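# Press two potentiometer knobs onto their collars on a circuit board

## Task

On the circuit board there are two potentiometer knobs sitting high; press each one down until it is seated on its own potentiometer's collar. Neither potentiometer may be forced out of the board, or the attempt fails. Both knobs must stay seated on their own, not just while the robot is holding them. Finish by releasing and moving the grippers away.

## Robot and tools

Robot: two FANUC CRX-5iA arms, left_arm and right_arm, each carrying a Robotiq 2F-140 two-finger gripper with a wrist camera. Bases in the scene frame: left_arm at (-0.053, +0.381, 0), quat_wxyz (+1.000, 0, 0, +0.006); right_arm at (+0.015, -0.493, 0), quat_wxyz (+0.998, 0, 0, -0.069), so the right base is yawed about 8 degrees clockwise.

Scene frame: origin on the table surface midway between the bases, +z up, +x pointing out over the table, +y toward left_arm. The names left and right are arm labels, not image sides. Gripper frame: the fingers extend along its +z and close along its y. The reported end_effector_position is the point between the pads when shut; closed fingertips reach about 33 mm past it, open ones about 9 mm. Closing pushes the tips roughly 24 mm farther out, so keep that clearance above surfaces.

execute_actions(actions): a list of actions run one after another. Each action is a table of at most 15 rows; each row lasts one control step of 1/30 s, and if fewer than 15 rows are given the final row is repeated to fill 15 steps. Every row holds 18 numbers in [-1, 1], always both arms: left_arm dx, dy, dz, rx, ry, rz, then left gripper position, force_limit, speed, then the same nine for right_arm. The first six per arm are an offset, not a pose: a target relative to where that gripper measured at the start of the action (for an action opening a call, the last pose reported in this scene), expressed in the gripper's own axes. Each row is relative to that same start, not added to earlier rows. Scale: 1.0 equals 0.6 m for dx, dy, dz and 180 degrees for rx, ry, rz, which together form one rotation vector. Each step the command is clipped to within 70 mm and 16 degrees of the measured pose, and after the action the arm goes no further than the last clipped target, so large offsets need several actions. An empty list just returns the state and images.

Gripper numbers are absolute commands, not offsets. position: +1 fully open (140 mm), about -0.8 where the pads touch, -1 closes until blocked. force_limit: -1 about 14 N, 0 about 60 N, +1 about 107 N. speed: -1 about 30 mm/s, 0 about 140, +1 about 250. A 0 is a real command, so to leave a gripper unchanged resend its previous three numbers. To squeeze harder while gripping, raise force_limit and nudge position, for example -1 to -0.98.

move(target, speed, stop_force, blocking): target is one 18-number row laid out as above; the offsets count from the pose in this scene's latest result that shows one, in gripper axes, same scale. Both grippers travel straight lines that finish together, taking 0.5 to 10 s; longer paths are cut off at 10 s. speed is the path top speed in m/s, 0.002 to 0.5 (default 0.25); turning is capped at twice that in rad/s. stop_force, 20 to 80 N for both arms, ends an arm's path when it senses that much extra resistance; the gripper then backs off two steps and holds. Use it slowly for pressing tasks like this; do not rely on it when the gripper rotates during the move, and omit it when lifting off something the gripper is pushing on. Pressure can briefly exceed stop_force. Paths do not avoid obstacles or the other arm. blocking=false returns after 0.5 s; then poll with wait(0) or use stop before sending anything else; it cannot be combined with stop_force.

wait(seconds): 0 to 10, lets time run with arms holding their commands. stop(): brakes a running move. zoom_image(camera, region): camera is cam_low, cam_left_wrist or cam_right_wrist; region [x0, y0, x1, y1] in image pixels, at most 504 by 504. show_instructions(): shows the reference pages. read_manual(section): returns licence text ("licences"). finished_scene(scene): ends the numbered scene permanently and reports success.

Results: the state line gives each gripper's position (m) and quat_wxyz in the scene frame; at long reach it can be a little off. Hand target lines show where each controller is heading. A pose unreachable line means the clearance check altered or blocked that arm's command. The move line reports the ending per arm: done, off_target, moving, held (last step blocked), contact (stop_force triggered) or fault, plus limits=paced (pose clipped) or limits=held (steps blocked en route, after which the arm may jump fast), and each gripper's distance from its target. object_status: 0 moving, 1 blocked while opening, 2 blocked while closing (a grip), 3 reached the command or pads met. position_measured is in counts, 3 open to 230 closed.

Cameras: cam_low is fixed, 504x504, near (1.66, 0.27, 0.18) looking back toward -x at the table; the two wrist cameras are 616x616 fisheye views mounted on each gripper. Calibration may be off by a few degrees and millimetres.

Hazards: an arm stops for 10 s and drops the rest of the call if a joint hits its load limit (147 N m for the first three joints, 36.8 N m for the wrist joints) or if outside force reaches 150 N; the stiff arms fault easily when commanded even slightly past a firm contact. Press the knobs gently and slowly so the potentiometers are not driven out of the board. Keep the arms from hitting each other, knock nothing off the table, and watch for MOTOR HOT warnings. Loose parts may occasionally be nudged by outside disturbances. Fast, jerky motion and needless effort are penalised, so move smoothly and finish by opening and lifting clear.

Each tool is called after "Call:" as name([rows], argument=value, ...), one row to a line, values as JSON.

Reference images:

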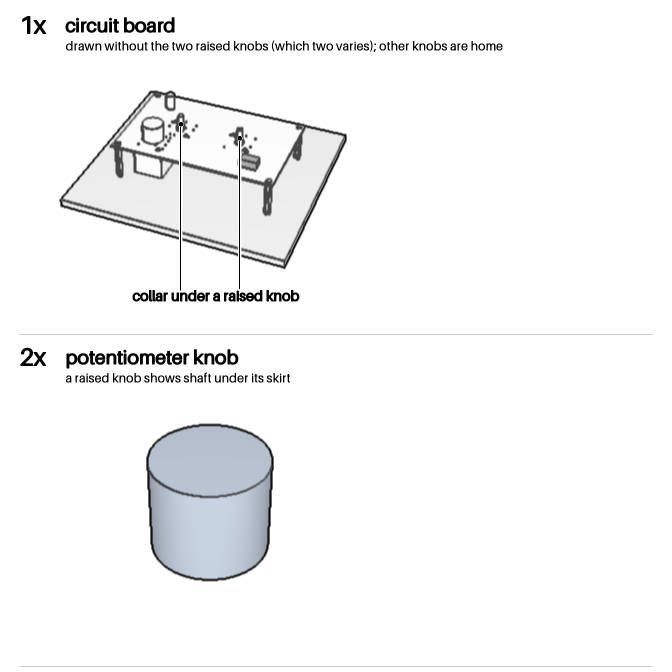

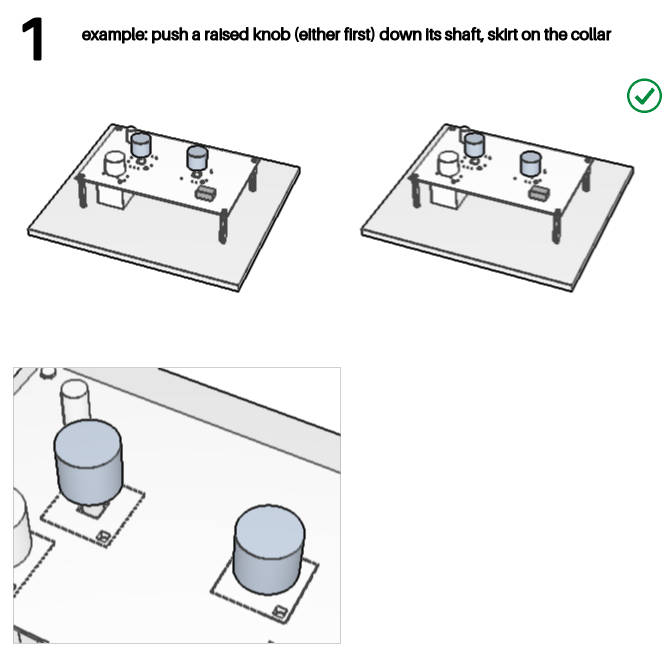

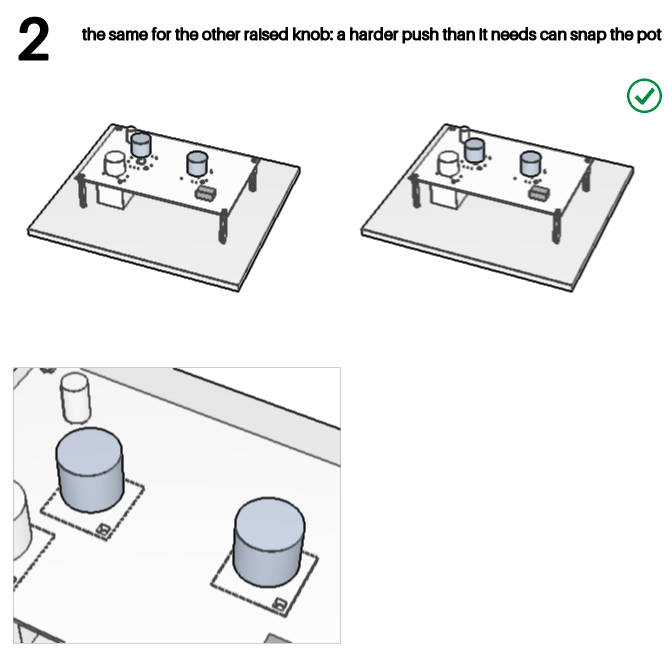

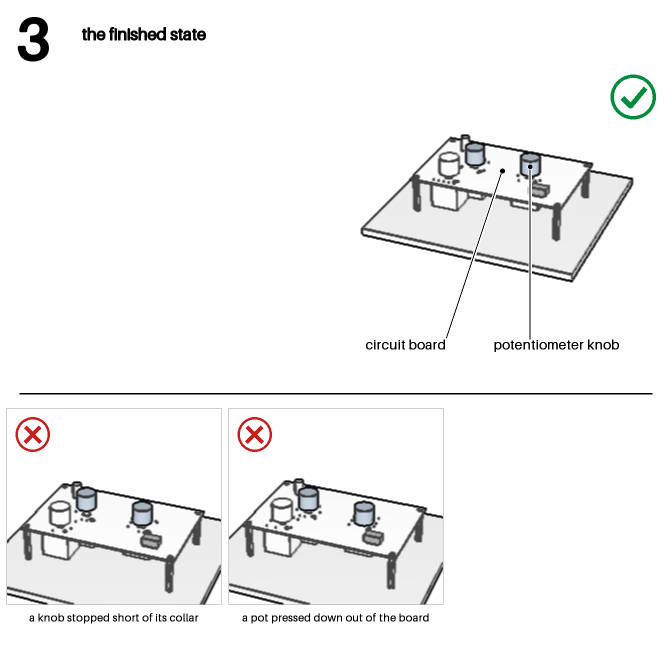

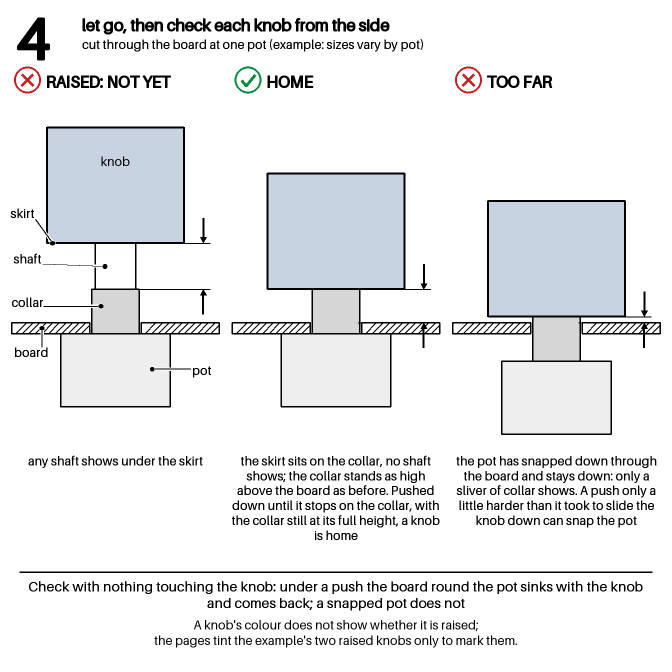

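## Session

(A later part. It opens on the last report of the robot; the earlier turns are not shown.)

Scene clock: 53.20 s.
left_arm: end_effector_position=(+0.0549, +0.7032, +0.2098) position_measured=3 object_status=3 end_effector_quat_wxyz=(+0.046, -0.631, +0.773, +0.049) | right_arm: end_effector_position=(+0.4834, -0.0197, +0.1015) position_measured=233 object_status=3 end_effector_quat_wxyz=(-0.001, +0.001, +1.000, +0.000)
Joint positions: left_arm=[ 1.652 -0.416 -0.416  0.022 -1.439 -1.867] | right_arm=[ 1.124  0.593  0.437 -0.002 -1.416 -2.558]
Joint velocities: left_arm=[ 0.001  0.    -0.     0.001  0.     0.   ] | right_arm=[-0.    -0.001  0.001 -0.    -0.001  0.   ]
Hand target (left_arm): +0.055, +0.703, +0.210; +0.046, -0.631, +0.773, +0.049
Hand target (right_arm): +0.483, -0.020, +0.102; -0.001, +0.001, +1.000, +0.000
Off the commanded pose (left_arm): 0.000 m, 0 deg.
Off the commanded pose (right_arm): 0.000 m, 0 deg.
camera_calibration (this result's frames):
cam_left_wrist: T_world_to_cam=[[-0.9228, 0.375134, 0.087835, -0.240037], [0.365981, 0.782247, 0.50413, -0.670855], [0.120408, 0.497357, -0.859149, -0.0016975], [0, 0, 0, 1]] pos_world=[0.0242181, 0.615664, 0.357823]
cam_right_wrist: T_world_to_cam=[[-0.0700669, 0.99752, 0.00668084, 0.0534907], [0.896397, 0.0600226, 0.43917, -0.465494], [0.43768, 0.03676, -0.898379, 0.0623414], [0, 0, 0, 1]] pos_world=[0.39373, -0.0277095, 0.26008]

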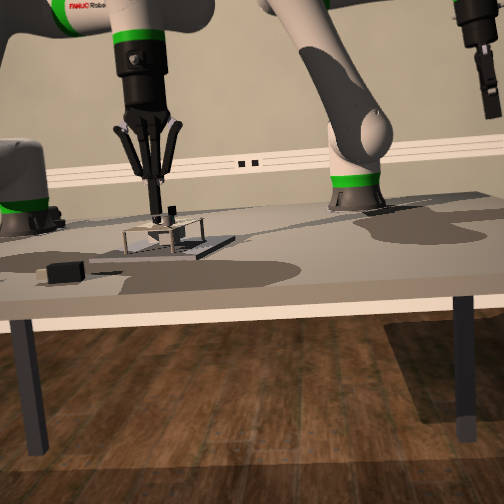

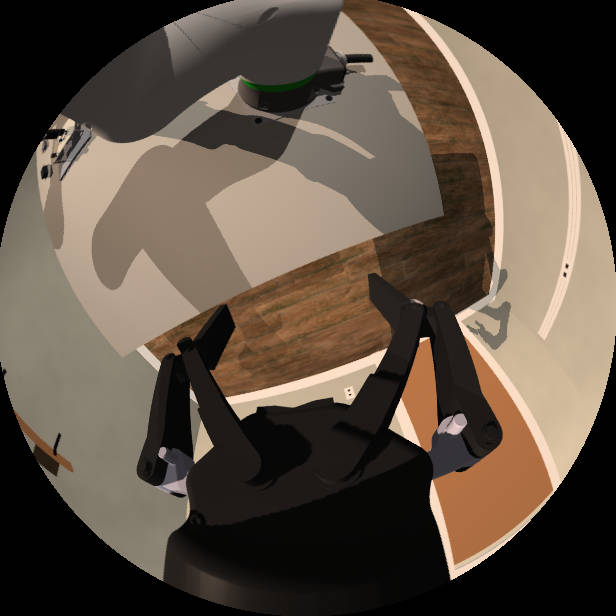

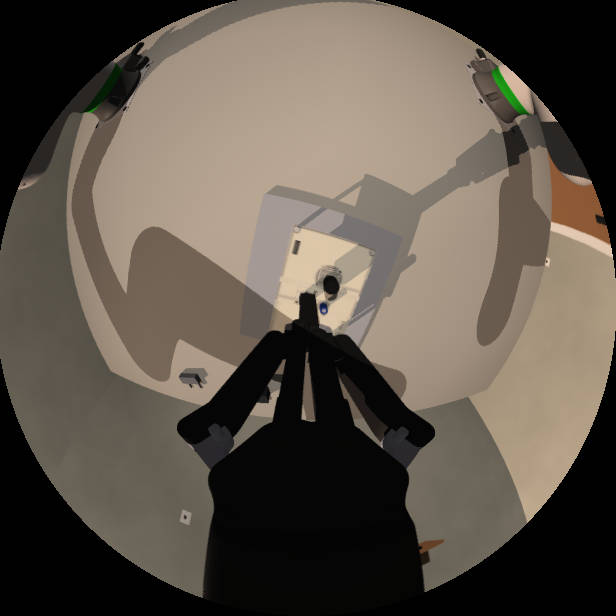

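Call:
move(target=[0,0,0,0,0,0,1,0,0,0,0,0.014,0,0,0,-1,0,0], speed=0.008)

Call:
execute_actions([
  [[0,0,0,0,0,0,1,0,0,0,0,-0.045,0,0,0,-1,0,0]],
  [[0,0,0,0,0,0,1,0,0,0.042,0.04,0,0,0,0,-1,0,0]],
])

Call:
zoom_image(camera="cam_low", region=[135,190,195,235])

Scene clock: 62.03 s.
left_arm: end_effector_position=(+0.0549, +0.7032, +0.2098) position_measured=3 object_status=3 end_effector_quat_wxyz=(+0.046, -0.631, +0.773, +0.049) | right_arm: end_effector_position=(+0.4834, -0.0197, +0.0932) position_measured=233 object_status=3 end_effector_quat_wxyz=(-0.001, +0.001, +1.000, +0.000)
Joint positions: left_arm=[ 1.652 -0.416 -0.416  0.022 -1.439 -1.867] | right_arm=[ 1.124  0.597  0.423 -0.002 -1.398 -2.558]
Joint velocities: left_arm=[ 0.     0.    -0.    -0.001 -0.002  0.   ] | right_arm=[ 0.     0.002 -0.002 -0.     0.002  0.   ]
Hand target (left_arm): +0.055, +0.703, +0.210; +0.046, -0.631, +0.773, +0.049
Hand target (right_arm): +0.483, -0.020, +0.093; -0.001, +0.001, +1.000, +0.000
Off the commanded pose (left_arm): 0.000 m, 0 deg.
Off the commanded pose (right_arm): 0.000 m, 0 deg.
move: done
camera_calibration (this result's frames):
cam_left_wrist: T_world_to_cam=[[-0.9228, 0.375134, 0.087835, -0.240037], [0.365981, 0.782247, 0.50413, -0.670854], [0.120407, 0.497357, -0.859149, -0.00169752], [0, 0, 0, 1]] pos_world=[0.0242181, 0.615664, 0.357823]
cam_right_wrist: T_world_to_cam=[[-0.0700372, 0.997522, 0.00670484, 0.0535437], [0.896389, 0.0599845, 0.439192, -0.461844], [0.437701, 0.0367699, -0.898368, 0.0548855], [0, 0, 0, 1]] pos_world=[0.393718, -0.0277256, 0.251787]

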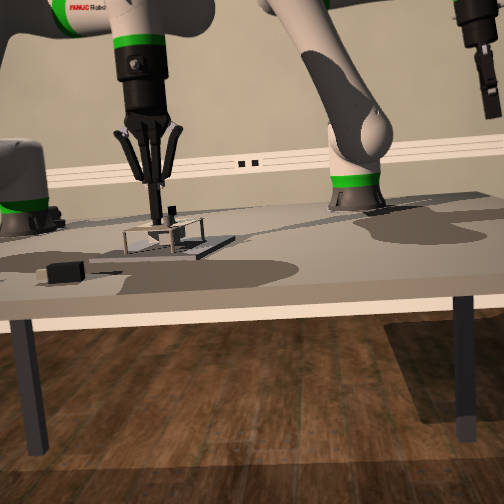

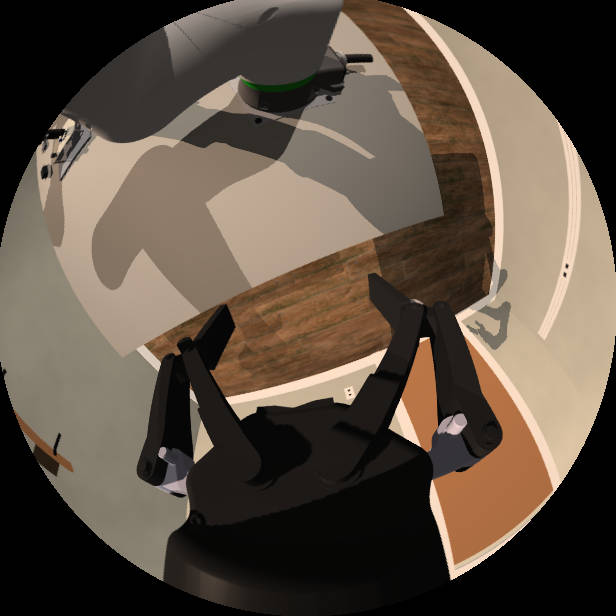

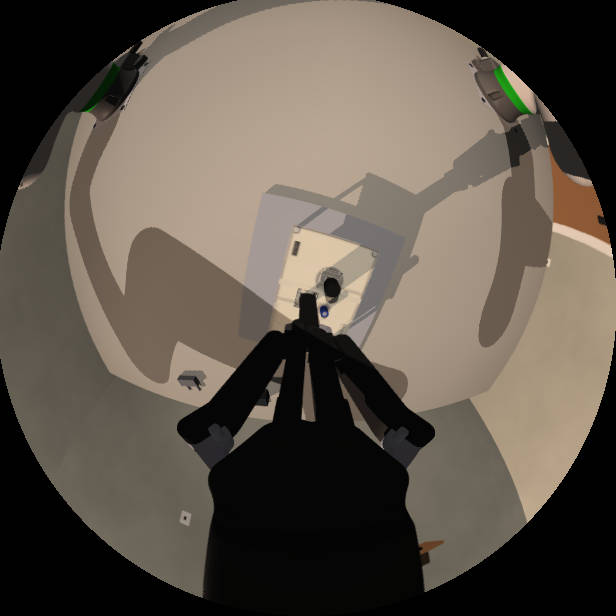

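Scene clock: 63.03 s.
left_arm: end_effector_position=(+0.0549, +0.7032, +0.2098) position_measured=3 object_status=3 end_effector_quat_wxyz=(+0.046, -0.631, +0.773, +0.049) | right_arm: end_effector_position=(+0.4582, +0.0044, +0.1200) position_measured=233 object_status=3 end_effector_quat_wxyz=(-0.001, +0.001, +1.000, +0.000)
Joint positions: left_arm=[ 1.652 -0.416 -0.416  0.022 -1.439 -1.867] | right_arm=[ 1.176  0.587  0.471 -0.002 -1.456 -2.61 ]
Joint velocities: left_arm=[-0.    -0.    -0.    -0.    -0.001  0.   ] | right_arm=[ 0.004  0.002  0.002  0.005 -0.001 -0.003]
Hand target (left_arm): +0.055, +0.703, +0.210; +0.046, -0.631, +0.773, +0.049
Hand target (right_arm): +0.458, +0.004, +0.120; -0.001, +0.001, +1.000, +0.000
Off the commanded pose (left_arm): 0.000 m, 0 deg.
Off the commanded pose (right_arm): 0.000 m, 0 deg.
camera_calibration (this result's frames):
cam_left_wrist: T_world_to_cam=[[-0.9228, 0.375134, 0.0878351, -0.240038], [0.365981, 0.782247, 0.50413, -0.670854], [0.120408, 0.497357, -0.859149, -0.00169758], [0, 0, 0, 1]] pos_world=[0.0242181, 0.615664, 0.357823]
cam_right_wrist: T_world_to_cam=[[-0.070176, 0.997511, 0.00682365, 0.0276784], [0.896478, 0.0600651, 0.438999, -0.452521], [0.437497, 0.0369244, -0.898462, 0.0892339], [0, 0, 0, 1]] pos_world=[0.368577, -0.0037237, 0.27864]

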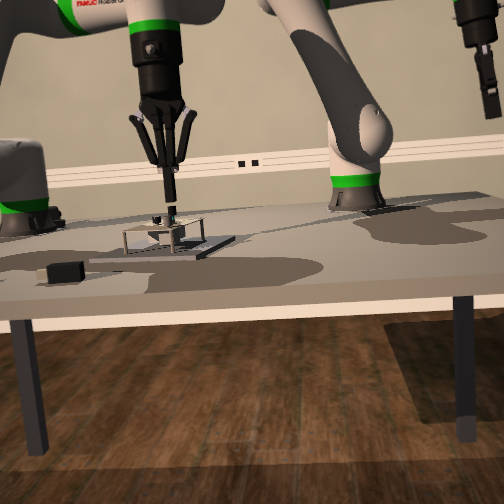

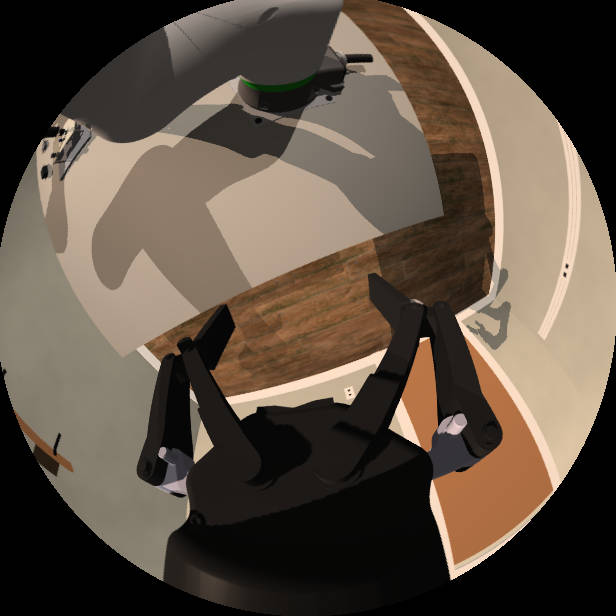

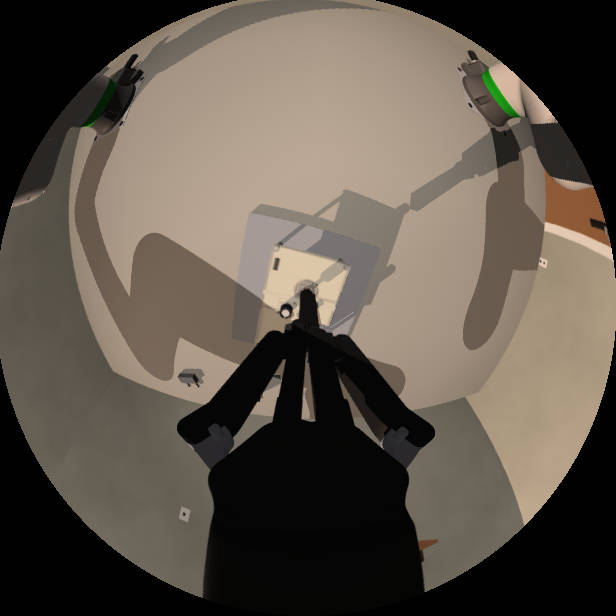

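Region (135, 190, 195, 235) of cam_low's 504x504 image, scaled by 8.400, with more detail than that image has; it fills the top 378 rows of this view, and the rest is white.

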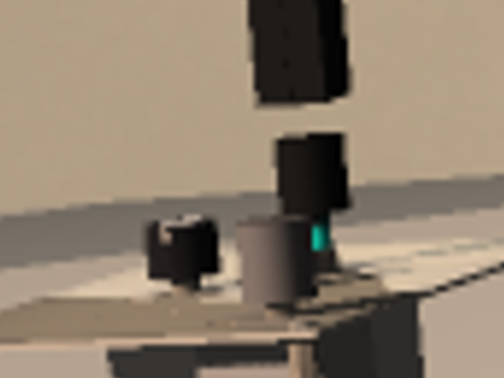

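Call:
move(target=[0,0,0,0,0,0,1,0,0,0,0,0.028,0,0,0,-1,0,0], speed=0.01)

Call:
zoom_image(camera="cam_low", region=[135,190,195,235])

Call:
execute_actions([
  [[0,0,0,0,0,0,1,0,0,0,0,-0.013,0,0,0,-1,0,0]],
])

Call:
zoom_image(camera="cam_low", region=[135,190,195,235])

Scene clock: 71.53 s.
left_arm: end_effector_position=(+0.0549, +0.7032, +0.2098) position_measured=3 object_status=3 end_effector_quat_wxyz=(+0.046, -0.631, +0.773, +0.049) | right_arm: end_effector_position=(+0.4582, +0.0043, +0.1033) position_measured=233 object_status=3 end_effector_quat_wxyz=(-0.001, +0.001, +1.000, +0.000)
Joint positions: left_arm=[ 1.652 -0.416 -0.416  0.022 -1.439 -1.867] | right_arm=[ 1.176  0.593  0.441 -0.002 -1.42  -2.61 ]
Joint velocities: left_arm=[ 0.     0.     0.    -0.    -0.002  0.   ] | right_arm=[ 0.001  0.002 -0.003  0.     0.003 -0.   ]
Hand target (left_arm): +0.055, +0.703, +0.210; +0.046, -0.631, +0.773, +0.049
Hand target (right_arm): +0.458, +0.004, +0.103; -0.001, +0.001, +1.000, +0.000
Off the commanded pose (left_arm): 0.000 m, 0 deg.
Off the commanded pose (right_arm): 0.000 m, 0 deg.
move: done
camera_calibration (this result's frames):
cam_left_wrist: T_world_to_cam=[[-0.9228, 0.375134, 0.0878352, -0.240038], [0.365981, 0.782247, 0.504131, -0.670854], [0.120408, 0.497358, -0.859149, -0.0016978], [0, 0, 0, 1]] pos_world=[0.0242182, 0.615664, 0.357823]
cam_right_wrist: T_world_to_cam=[[-0.0700747, 0.997518, 0.00681527, 0.0277944], [0.896482, 0.0599776, 0.439003, -0.445179], [0.437504, 0.0368727, -0.89846, 0.0742353], [0, 0, 0, 1]] pos_world=[0.368564, -0.00376199, 0.261943]

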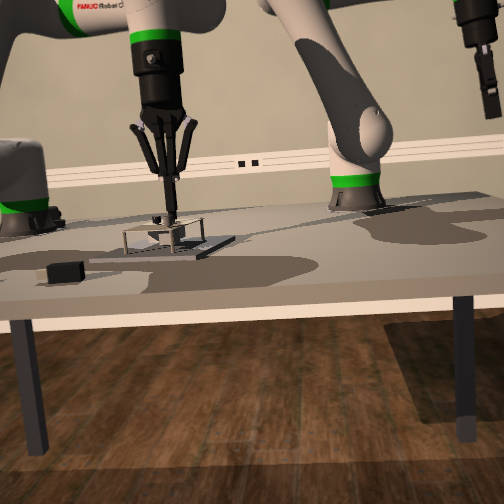

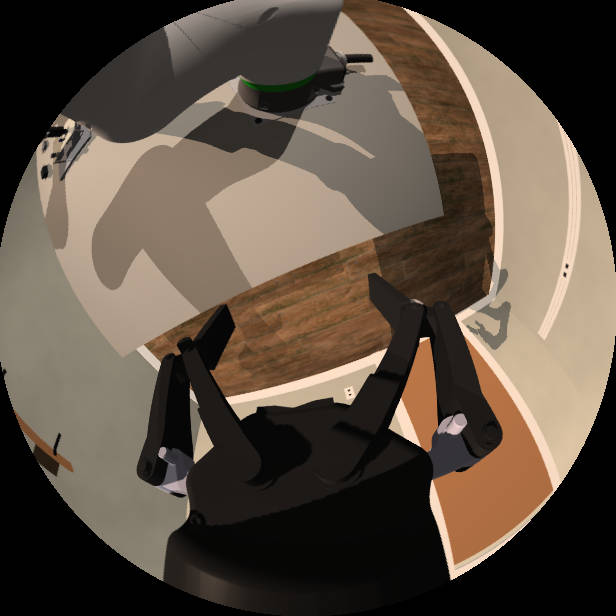

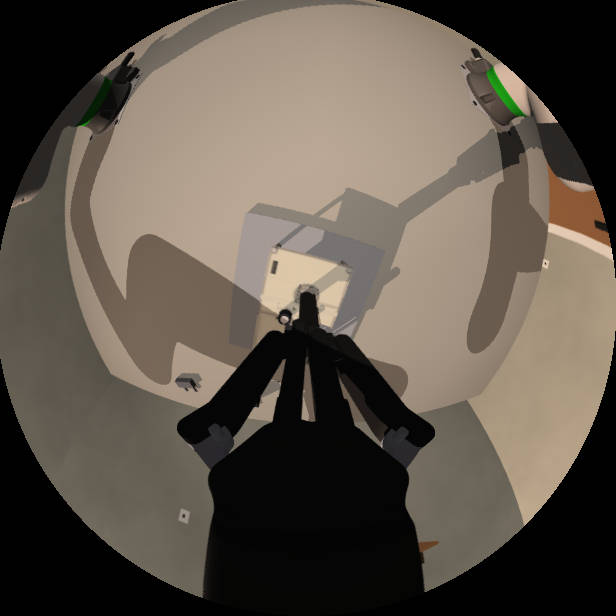

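Region (135, 190, 195, 235) of cam_low's 504x504 image, scaled by 8.400, with more detail than that image has; it fills the top 378 rows of this view, and the rest is white.

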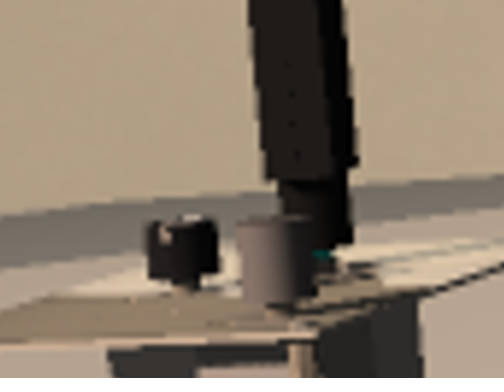

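Scene clock: 72.03 s.
left_arm: end_effector_position=(+0.0549, +0.7032, +0.2098) position_measured=3 object_status=3 end_effector_quat_wxyz=(+0.046, -0.631, +0.773, +0.049) | right_arm: end_effector_position=(+0.4582, +0.0043, +0.1111) position_measured=233 object_status=3 end_effector_quat_wxyz=(-0.001, +0.001, +1.000, +0.000)
Joint positions: left_arm=[ 1.652 -0.416 -0.416  0.022 -1.439 -1.867] | right_arm=[ 1.176  0.59   0.455 -0.002 -1.437 -2.61 ]
Joint velocities: left_arm=[-0.    -0.    -0.    -0.     0.001  0.   ] | right_arm=[-0.    -0.     0.001 -0.    -0.001 -0.   ]
Hand target (left_arm): +0.055, +0.703, +0.210; +0.046, -0.631, +0.773, +0.049
Hand target (right_arm): +0.458, +0.004, +0.111; -0.001, +0.001, +1.000, +0.000
Off the commanded pose (left_arm): 0.000 m, 0 deg.
Off the commanded pose (right_arm): 0.000 m, 0 deg.
camera_calibration (this result's frames):
cam_left_wrist: T_world_to_cam=[[-0.9228, 0.375134, 0.0878353, -0.240038], [0.365982, 0.782247, 0.504131, -0.670854], [0.120408, 0.497358, -0.859149, -0.00169775], [0, 0, 0, 1]] pos_world=[0.0242181, 0.615664, 0.357823]
cam_right_wrist: T_world_to_cam=[[-0.0700942, 0.997517, 0.00686289, 0.0277132], [0.896517, 0.0599773, 0.43893, -0.448573], [0.437429, 0.0369192, -0.898495, 0.0812418], [0, 0, 0, 1]] pos_world=[0.368559, -0.00373962, 0.269697]

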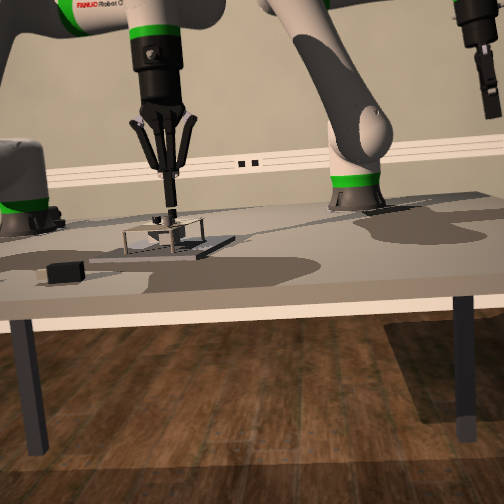

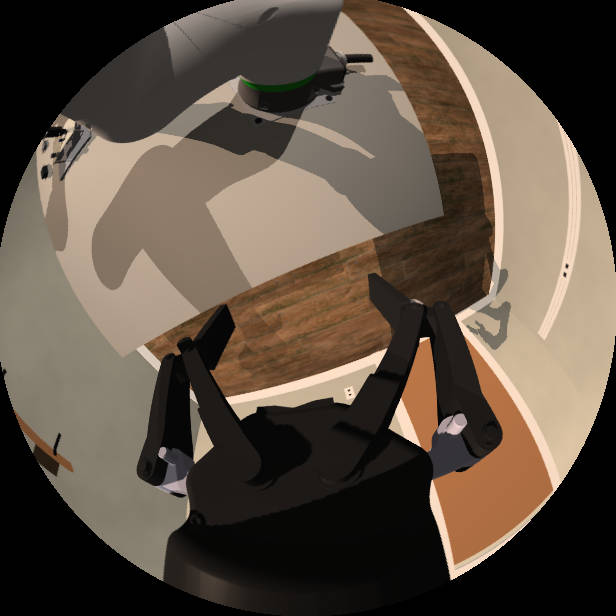

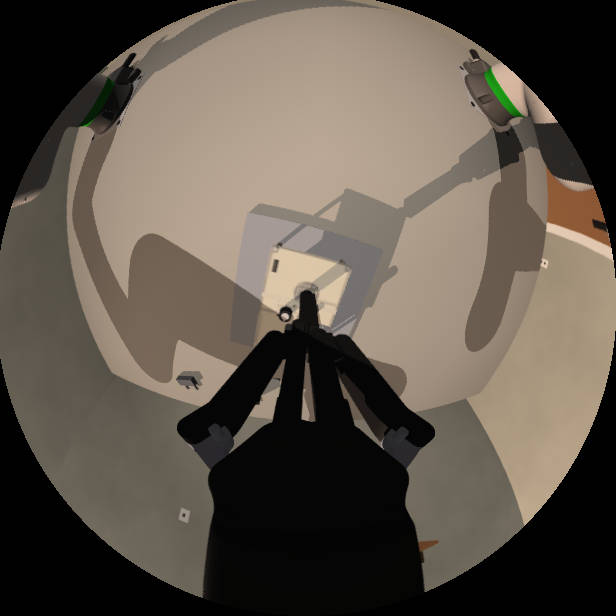

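Region (135, 190, 195, 235) of cam_low's 504x504 image, scaled by 8.400, with more detail than that image has; it fills the top 378 rows of this view, and the rest is white.

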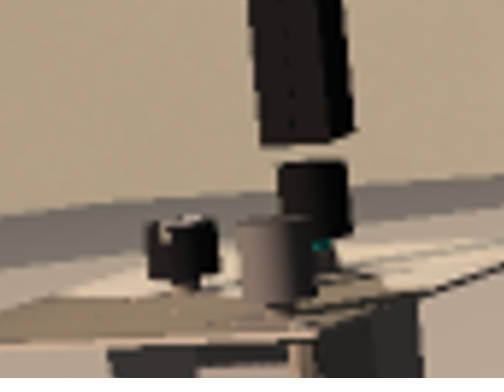

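Call:
move(target=[0,0,0,0,0,0,1,0,0,0,0,0.016,0,0,0,-1,0,0], speed=0.01)

Call:
zoom_image(camera="cam_low", region=[160,205,190,230])

Call:
execute_actions([
  [[0,0,0,0,0,0,1,0,0,0,0,0.0008,0,0,0,-1,0,0]],
])

Call:
zoom_image(camera="cam_low", region=[160,205,190,230])

Scene clock: 79.30 s.
left_arm: end_effector_position=(+0.0549, +0.7032, +0.2098) position_measured=3 object_status=3 end_effector_quat_wxyz=(+0.046, -0.631, +0.773, +0.049) | right_arm: end_effector_position=(+0.4582, +0.0043, +0.1016) position_measured=233 object_status=3 end_effector_quat_wxyz=(-0.001, +0.001, +1.000, +0.000)
Joint positions: left_arm=[ 1.652 -0.416 -0.416  0.022 -1.439 -1.867] | right_arm=[ 1.176  0.594  0.438 -0.002 -1.416 -2.61 ]
Joint velocities: left_arm=[-0.     0.    -0.    -0.001 -0.001 -0.   ] | right_arm=[ 0.001  0.    -0.002 -0.     0.003  0.   ]
Hand target (left_arm): +0.055, +0.703, +0.210; +0.046, -0.631, +0.773, +0.049
Hand target (right_arm): +0.458, +0.004, +0.101; -0.001, +0.001, +1.000, +0.000
Off the commanded pose (left_arm): 0.000 m, 0 deg.
Off the commanded pose (right_arm): 0.000 m, 0 deg.
move: done
camera_calibration (this result's frames):
cam_left_wrist: T_world_to_cam=[[-0.9228, 0.375134, 0.0878352, -0.240038], [0.365982, 0.782247, 0.504131, -0.670854], [0.120408, 0.497358, -0.859149, -0.00169775], [0, 0, 0, 1]] pos_world=[0.0242181, 0.615664, 0.357823]
cam_right_wrist: T_world_to_cam=[[-0.0700741, 0.997519, 0.00680642, 0.0278139], [0.896479, 0.0599807, 0.439007, -0.444416], [0.43751, 0.0368648, -0.898458, 0.0726721], [0, 0, 0, 1]] pos_world=[0.368564, -0.00376747, 0.260206]

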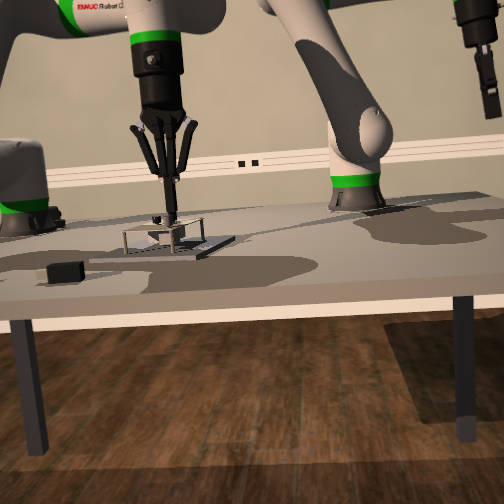

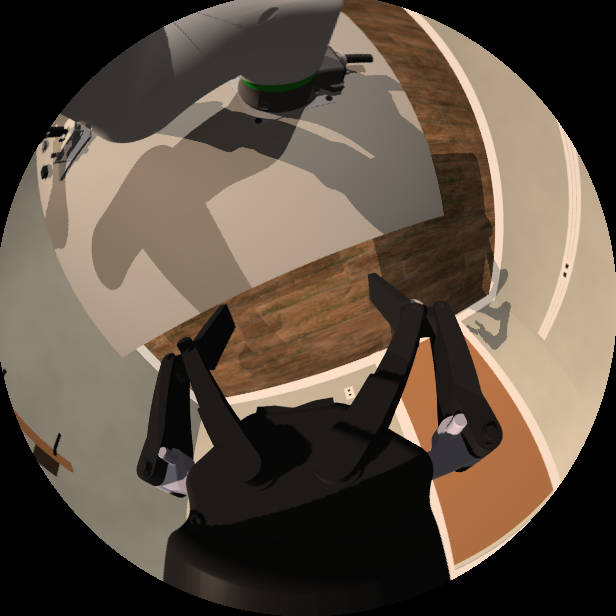

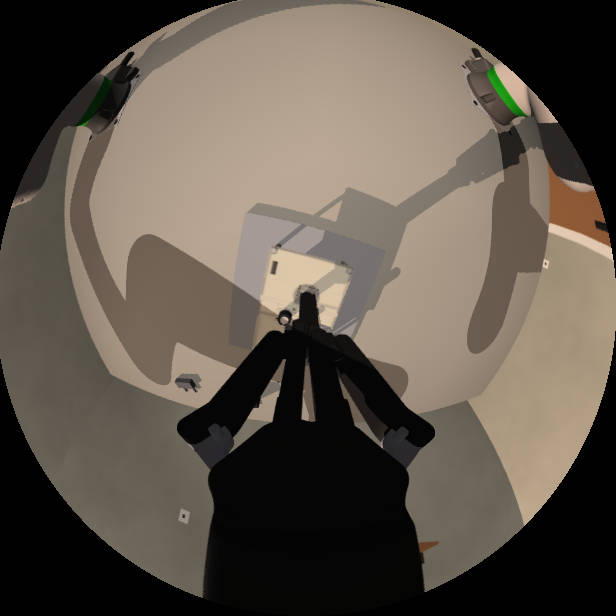

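Region (160, 205, 190, 230) of cam_low's 504x504 image, scaled by 16.800, with more detail than that image has.

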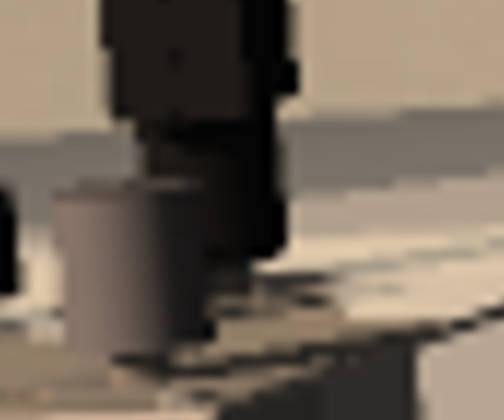

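Scene clock: 79.80 s.
left_arm: end_effector_position=(+0.0549, +0.7032, +0.2098) position_measured=3 object_status=3 end_effector_quat_wxyz=(+0.046, -0.631, +0.773, +0.049) | right_arm: end_effector_position=(+0.4582, +0.0043, +0.1011) position_measured=233 object_status=3 end_effector_quat_wxyz=(-0.001, +0.001, +1.000, +0.000)
Joint positions: left_arm=[ 1.652 -0.416 -0.416  0.022 -1.439 -1.867] | right_arm=[ 1.176  0.594  0.437 -0.002 -1.415 -2.61 ]
Joint velocities: left_arm=[-0.001  0.    -0.    -0.001  0.    -0.   ] | right_arm=[ 0.001 -0.001  0.    -0.     0.001  0.   ]
Hand target (left_arm): +0.055, +0.703, +0.210; +0.046, -0.631, +0.773, +0.049
Hand target (right_arm): +0.458, +0.004, +0.101; -0.001, +0.001, +1.000, +0.000
Off the commanded pose (left_arm): 0.000 m, 0 deg.
Off the commanded pose (right_arm): 0.000 m, 0 deg.
camera_calibration (this result's frames):
cam_left_wrist: T_world_to_cam=[[-0.9228, 0.375134, 0.0878353, -0.240038], [0.365981, 0.782247, 0.504131, -0.670854], [0.120408, 0.497358, -0.859149, -0.00169784], [0, 0, 0, 1]] pos_world=[0.0242181, 0.615664, 0.357823]
cam_right_wrist: T_world_to_cam=[[-0.0700721, 0.997519, 0.00680643, 0.0278173], [0.896479, 0.0599789, 0.439007, -0.444206], [0.43751, 0.036864, -0.898458, 0.0722428], [0, 0, 0, 1]] pos_world=[0.368564, -0.00376845, 0.259727]

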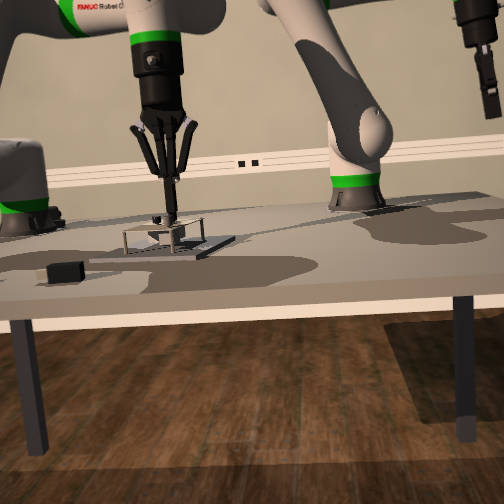

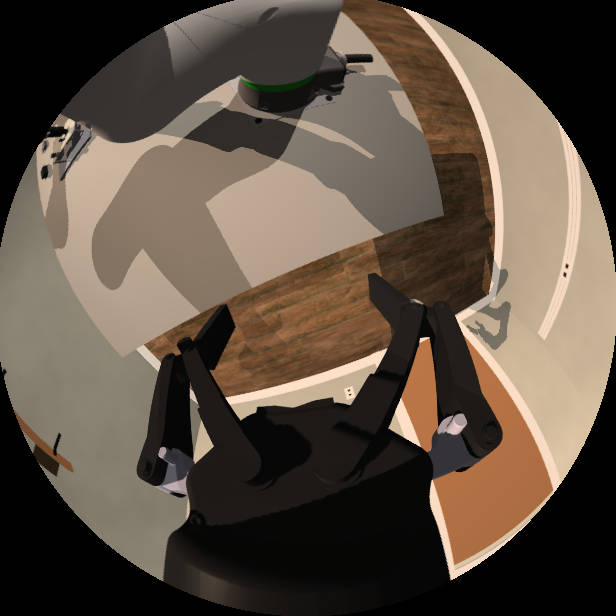

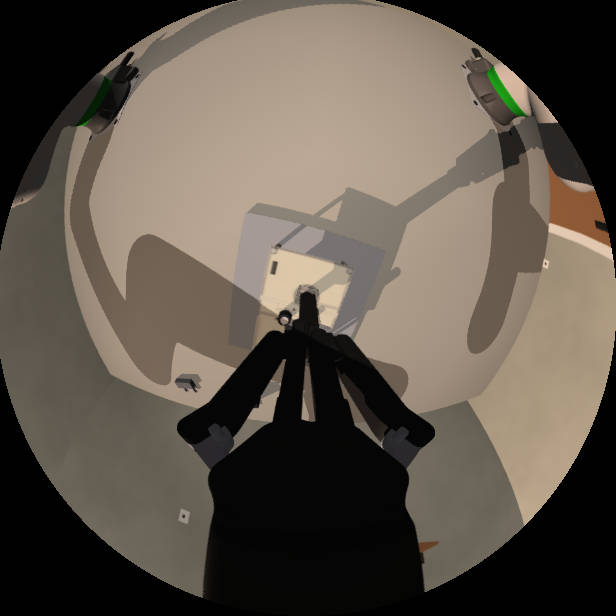

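Region (160, 205, 190, 230) of cam_low's 504x504 image, scaled by 16.800, with more detail than that image has.

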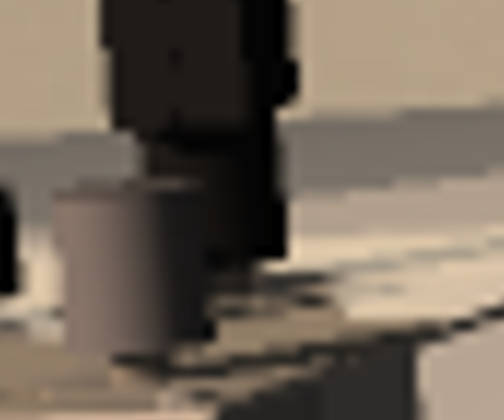

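Call:
execute_actions([
  [[0,0,0,0,0,0,1,0,0,0,0,0.0005,0,0,0,-1,0,0]],
  [[0,0,0,0,0,0,1,0,0,0,0,-0.1,0,0,0,-1,0,0]],
  [[0,0,0,0,0,0,1,0,0,0,-0.08,-0.08,0,0,0,-1,0,0]],
])

Call:
zoom_image(camera="cam_low", region=[135,190,195,235])

Scene clock: 87.60 s.
left_arm: end_effector_position=(+0.0549, +0.7032, +0.2098) position_measured=3 object_status=3 end_effector_quat_wxyz=(+0.046, -0.631, +0.773, +0.049) | right_arm: end_effector_position=(+0.4582, -0.0431, +0.2082) position_measured=233 object_status=3 end_effector_quat_wxyz=(-0.001, +0.000, +1.000, +0.000)
Joint positions: left_arm=[ 1.652 -0.416 -0.416  0.022 -1.439 -1.867] | right_arm=[ 1.137  0.479  0.516 -0.002 -1.609 -2.571]
Joint velocities: left_arm=[ 0.001 -0.    -0.    -0.001  0.    -0.   ] | right_arm=[-0.003 -0.009 -0.002  0.    -0.006  0.004]
Hand target (left_arm): +0.055, +0.703, +0.210; +0.046, -0.631, +0.773, +0.049
Hand target (right_arm): +0.458, -0.043, +0.209; -0.001, +0.000, +1.000, +0.000
Off the commanded pose (left_arm): 0.000 m, 0 deg.
Off the commanded pose (right_arm): 0.001 m, 0 deg.
camera_calibration (this result's frames):
cam_left_wrist: T_world_to_cam=[[-0.9228, 0.375134, 0.0878352, -0.240037], [0.365981, 0.782247, 0.504131, -0.670854], [0.120408, 0.497358, -0.859149, -0.00169777], [0, 0, 0, 1]] pos_world=[0.0242181, 0.615664, 0.357823]
cam_right_wrist: T_world_to_cam=[[-0.0707792, 0.997468, 0.00698661, 0.0746322], [0.896283, 0.060522, 0.439334, -0.488289], [0.437798, 0.0373577, -0.898297, 0.170068], [0, 0, 0, 1]] pos_world=[0.368472, -0.0512443, 0.366772]

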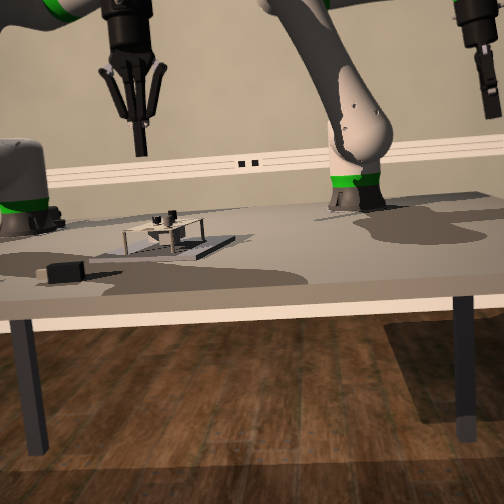

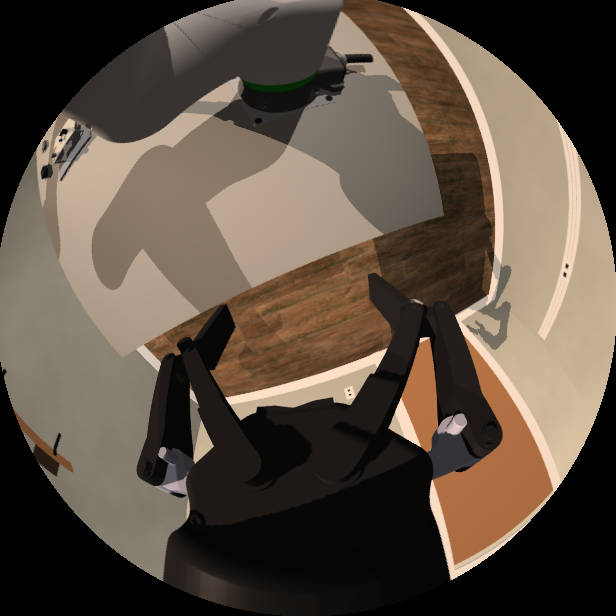

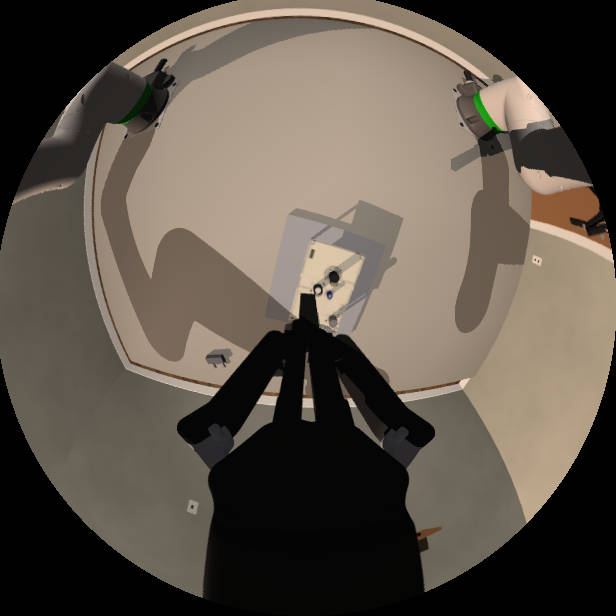

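Region (135, 190, 195, 235) of cam_low's 504x504 image, scaled by 8.400, with more detail than that image has; it fills the top 378 rows of this view, and the rest is white.

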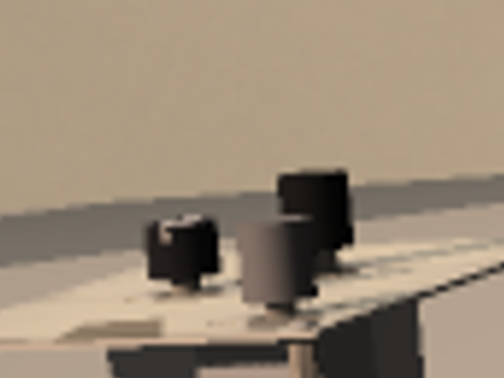

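Call:
finished_scene(scene=1)

The scene is finished: the task was done.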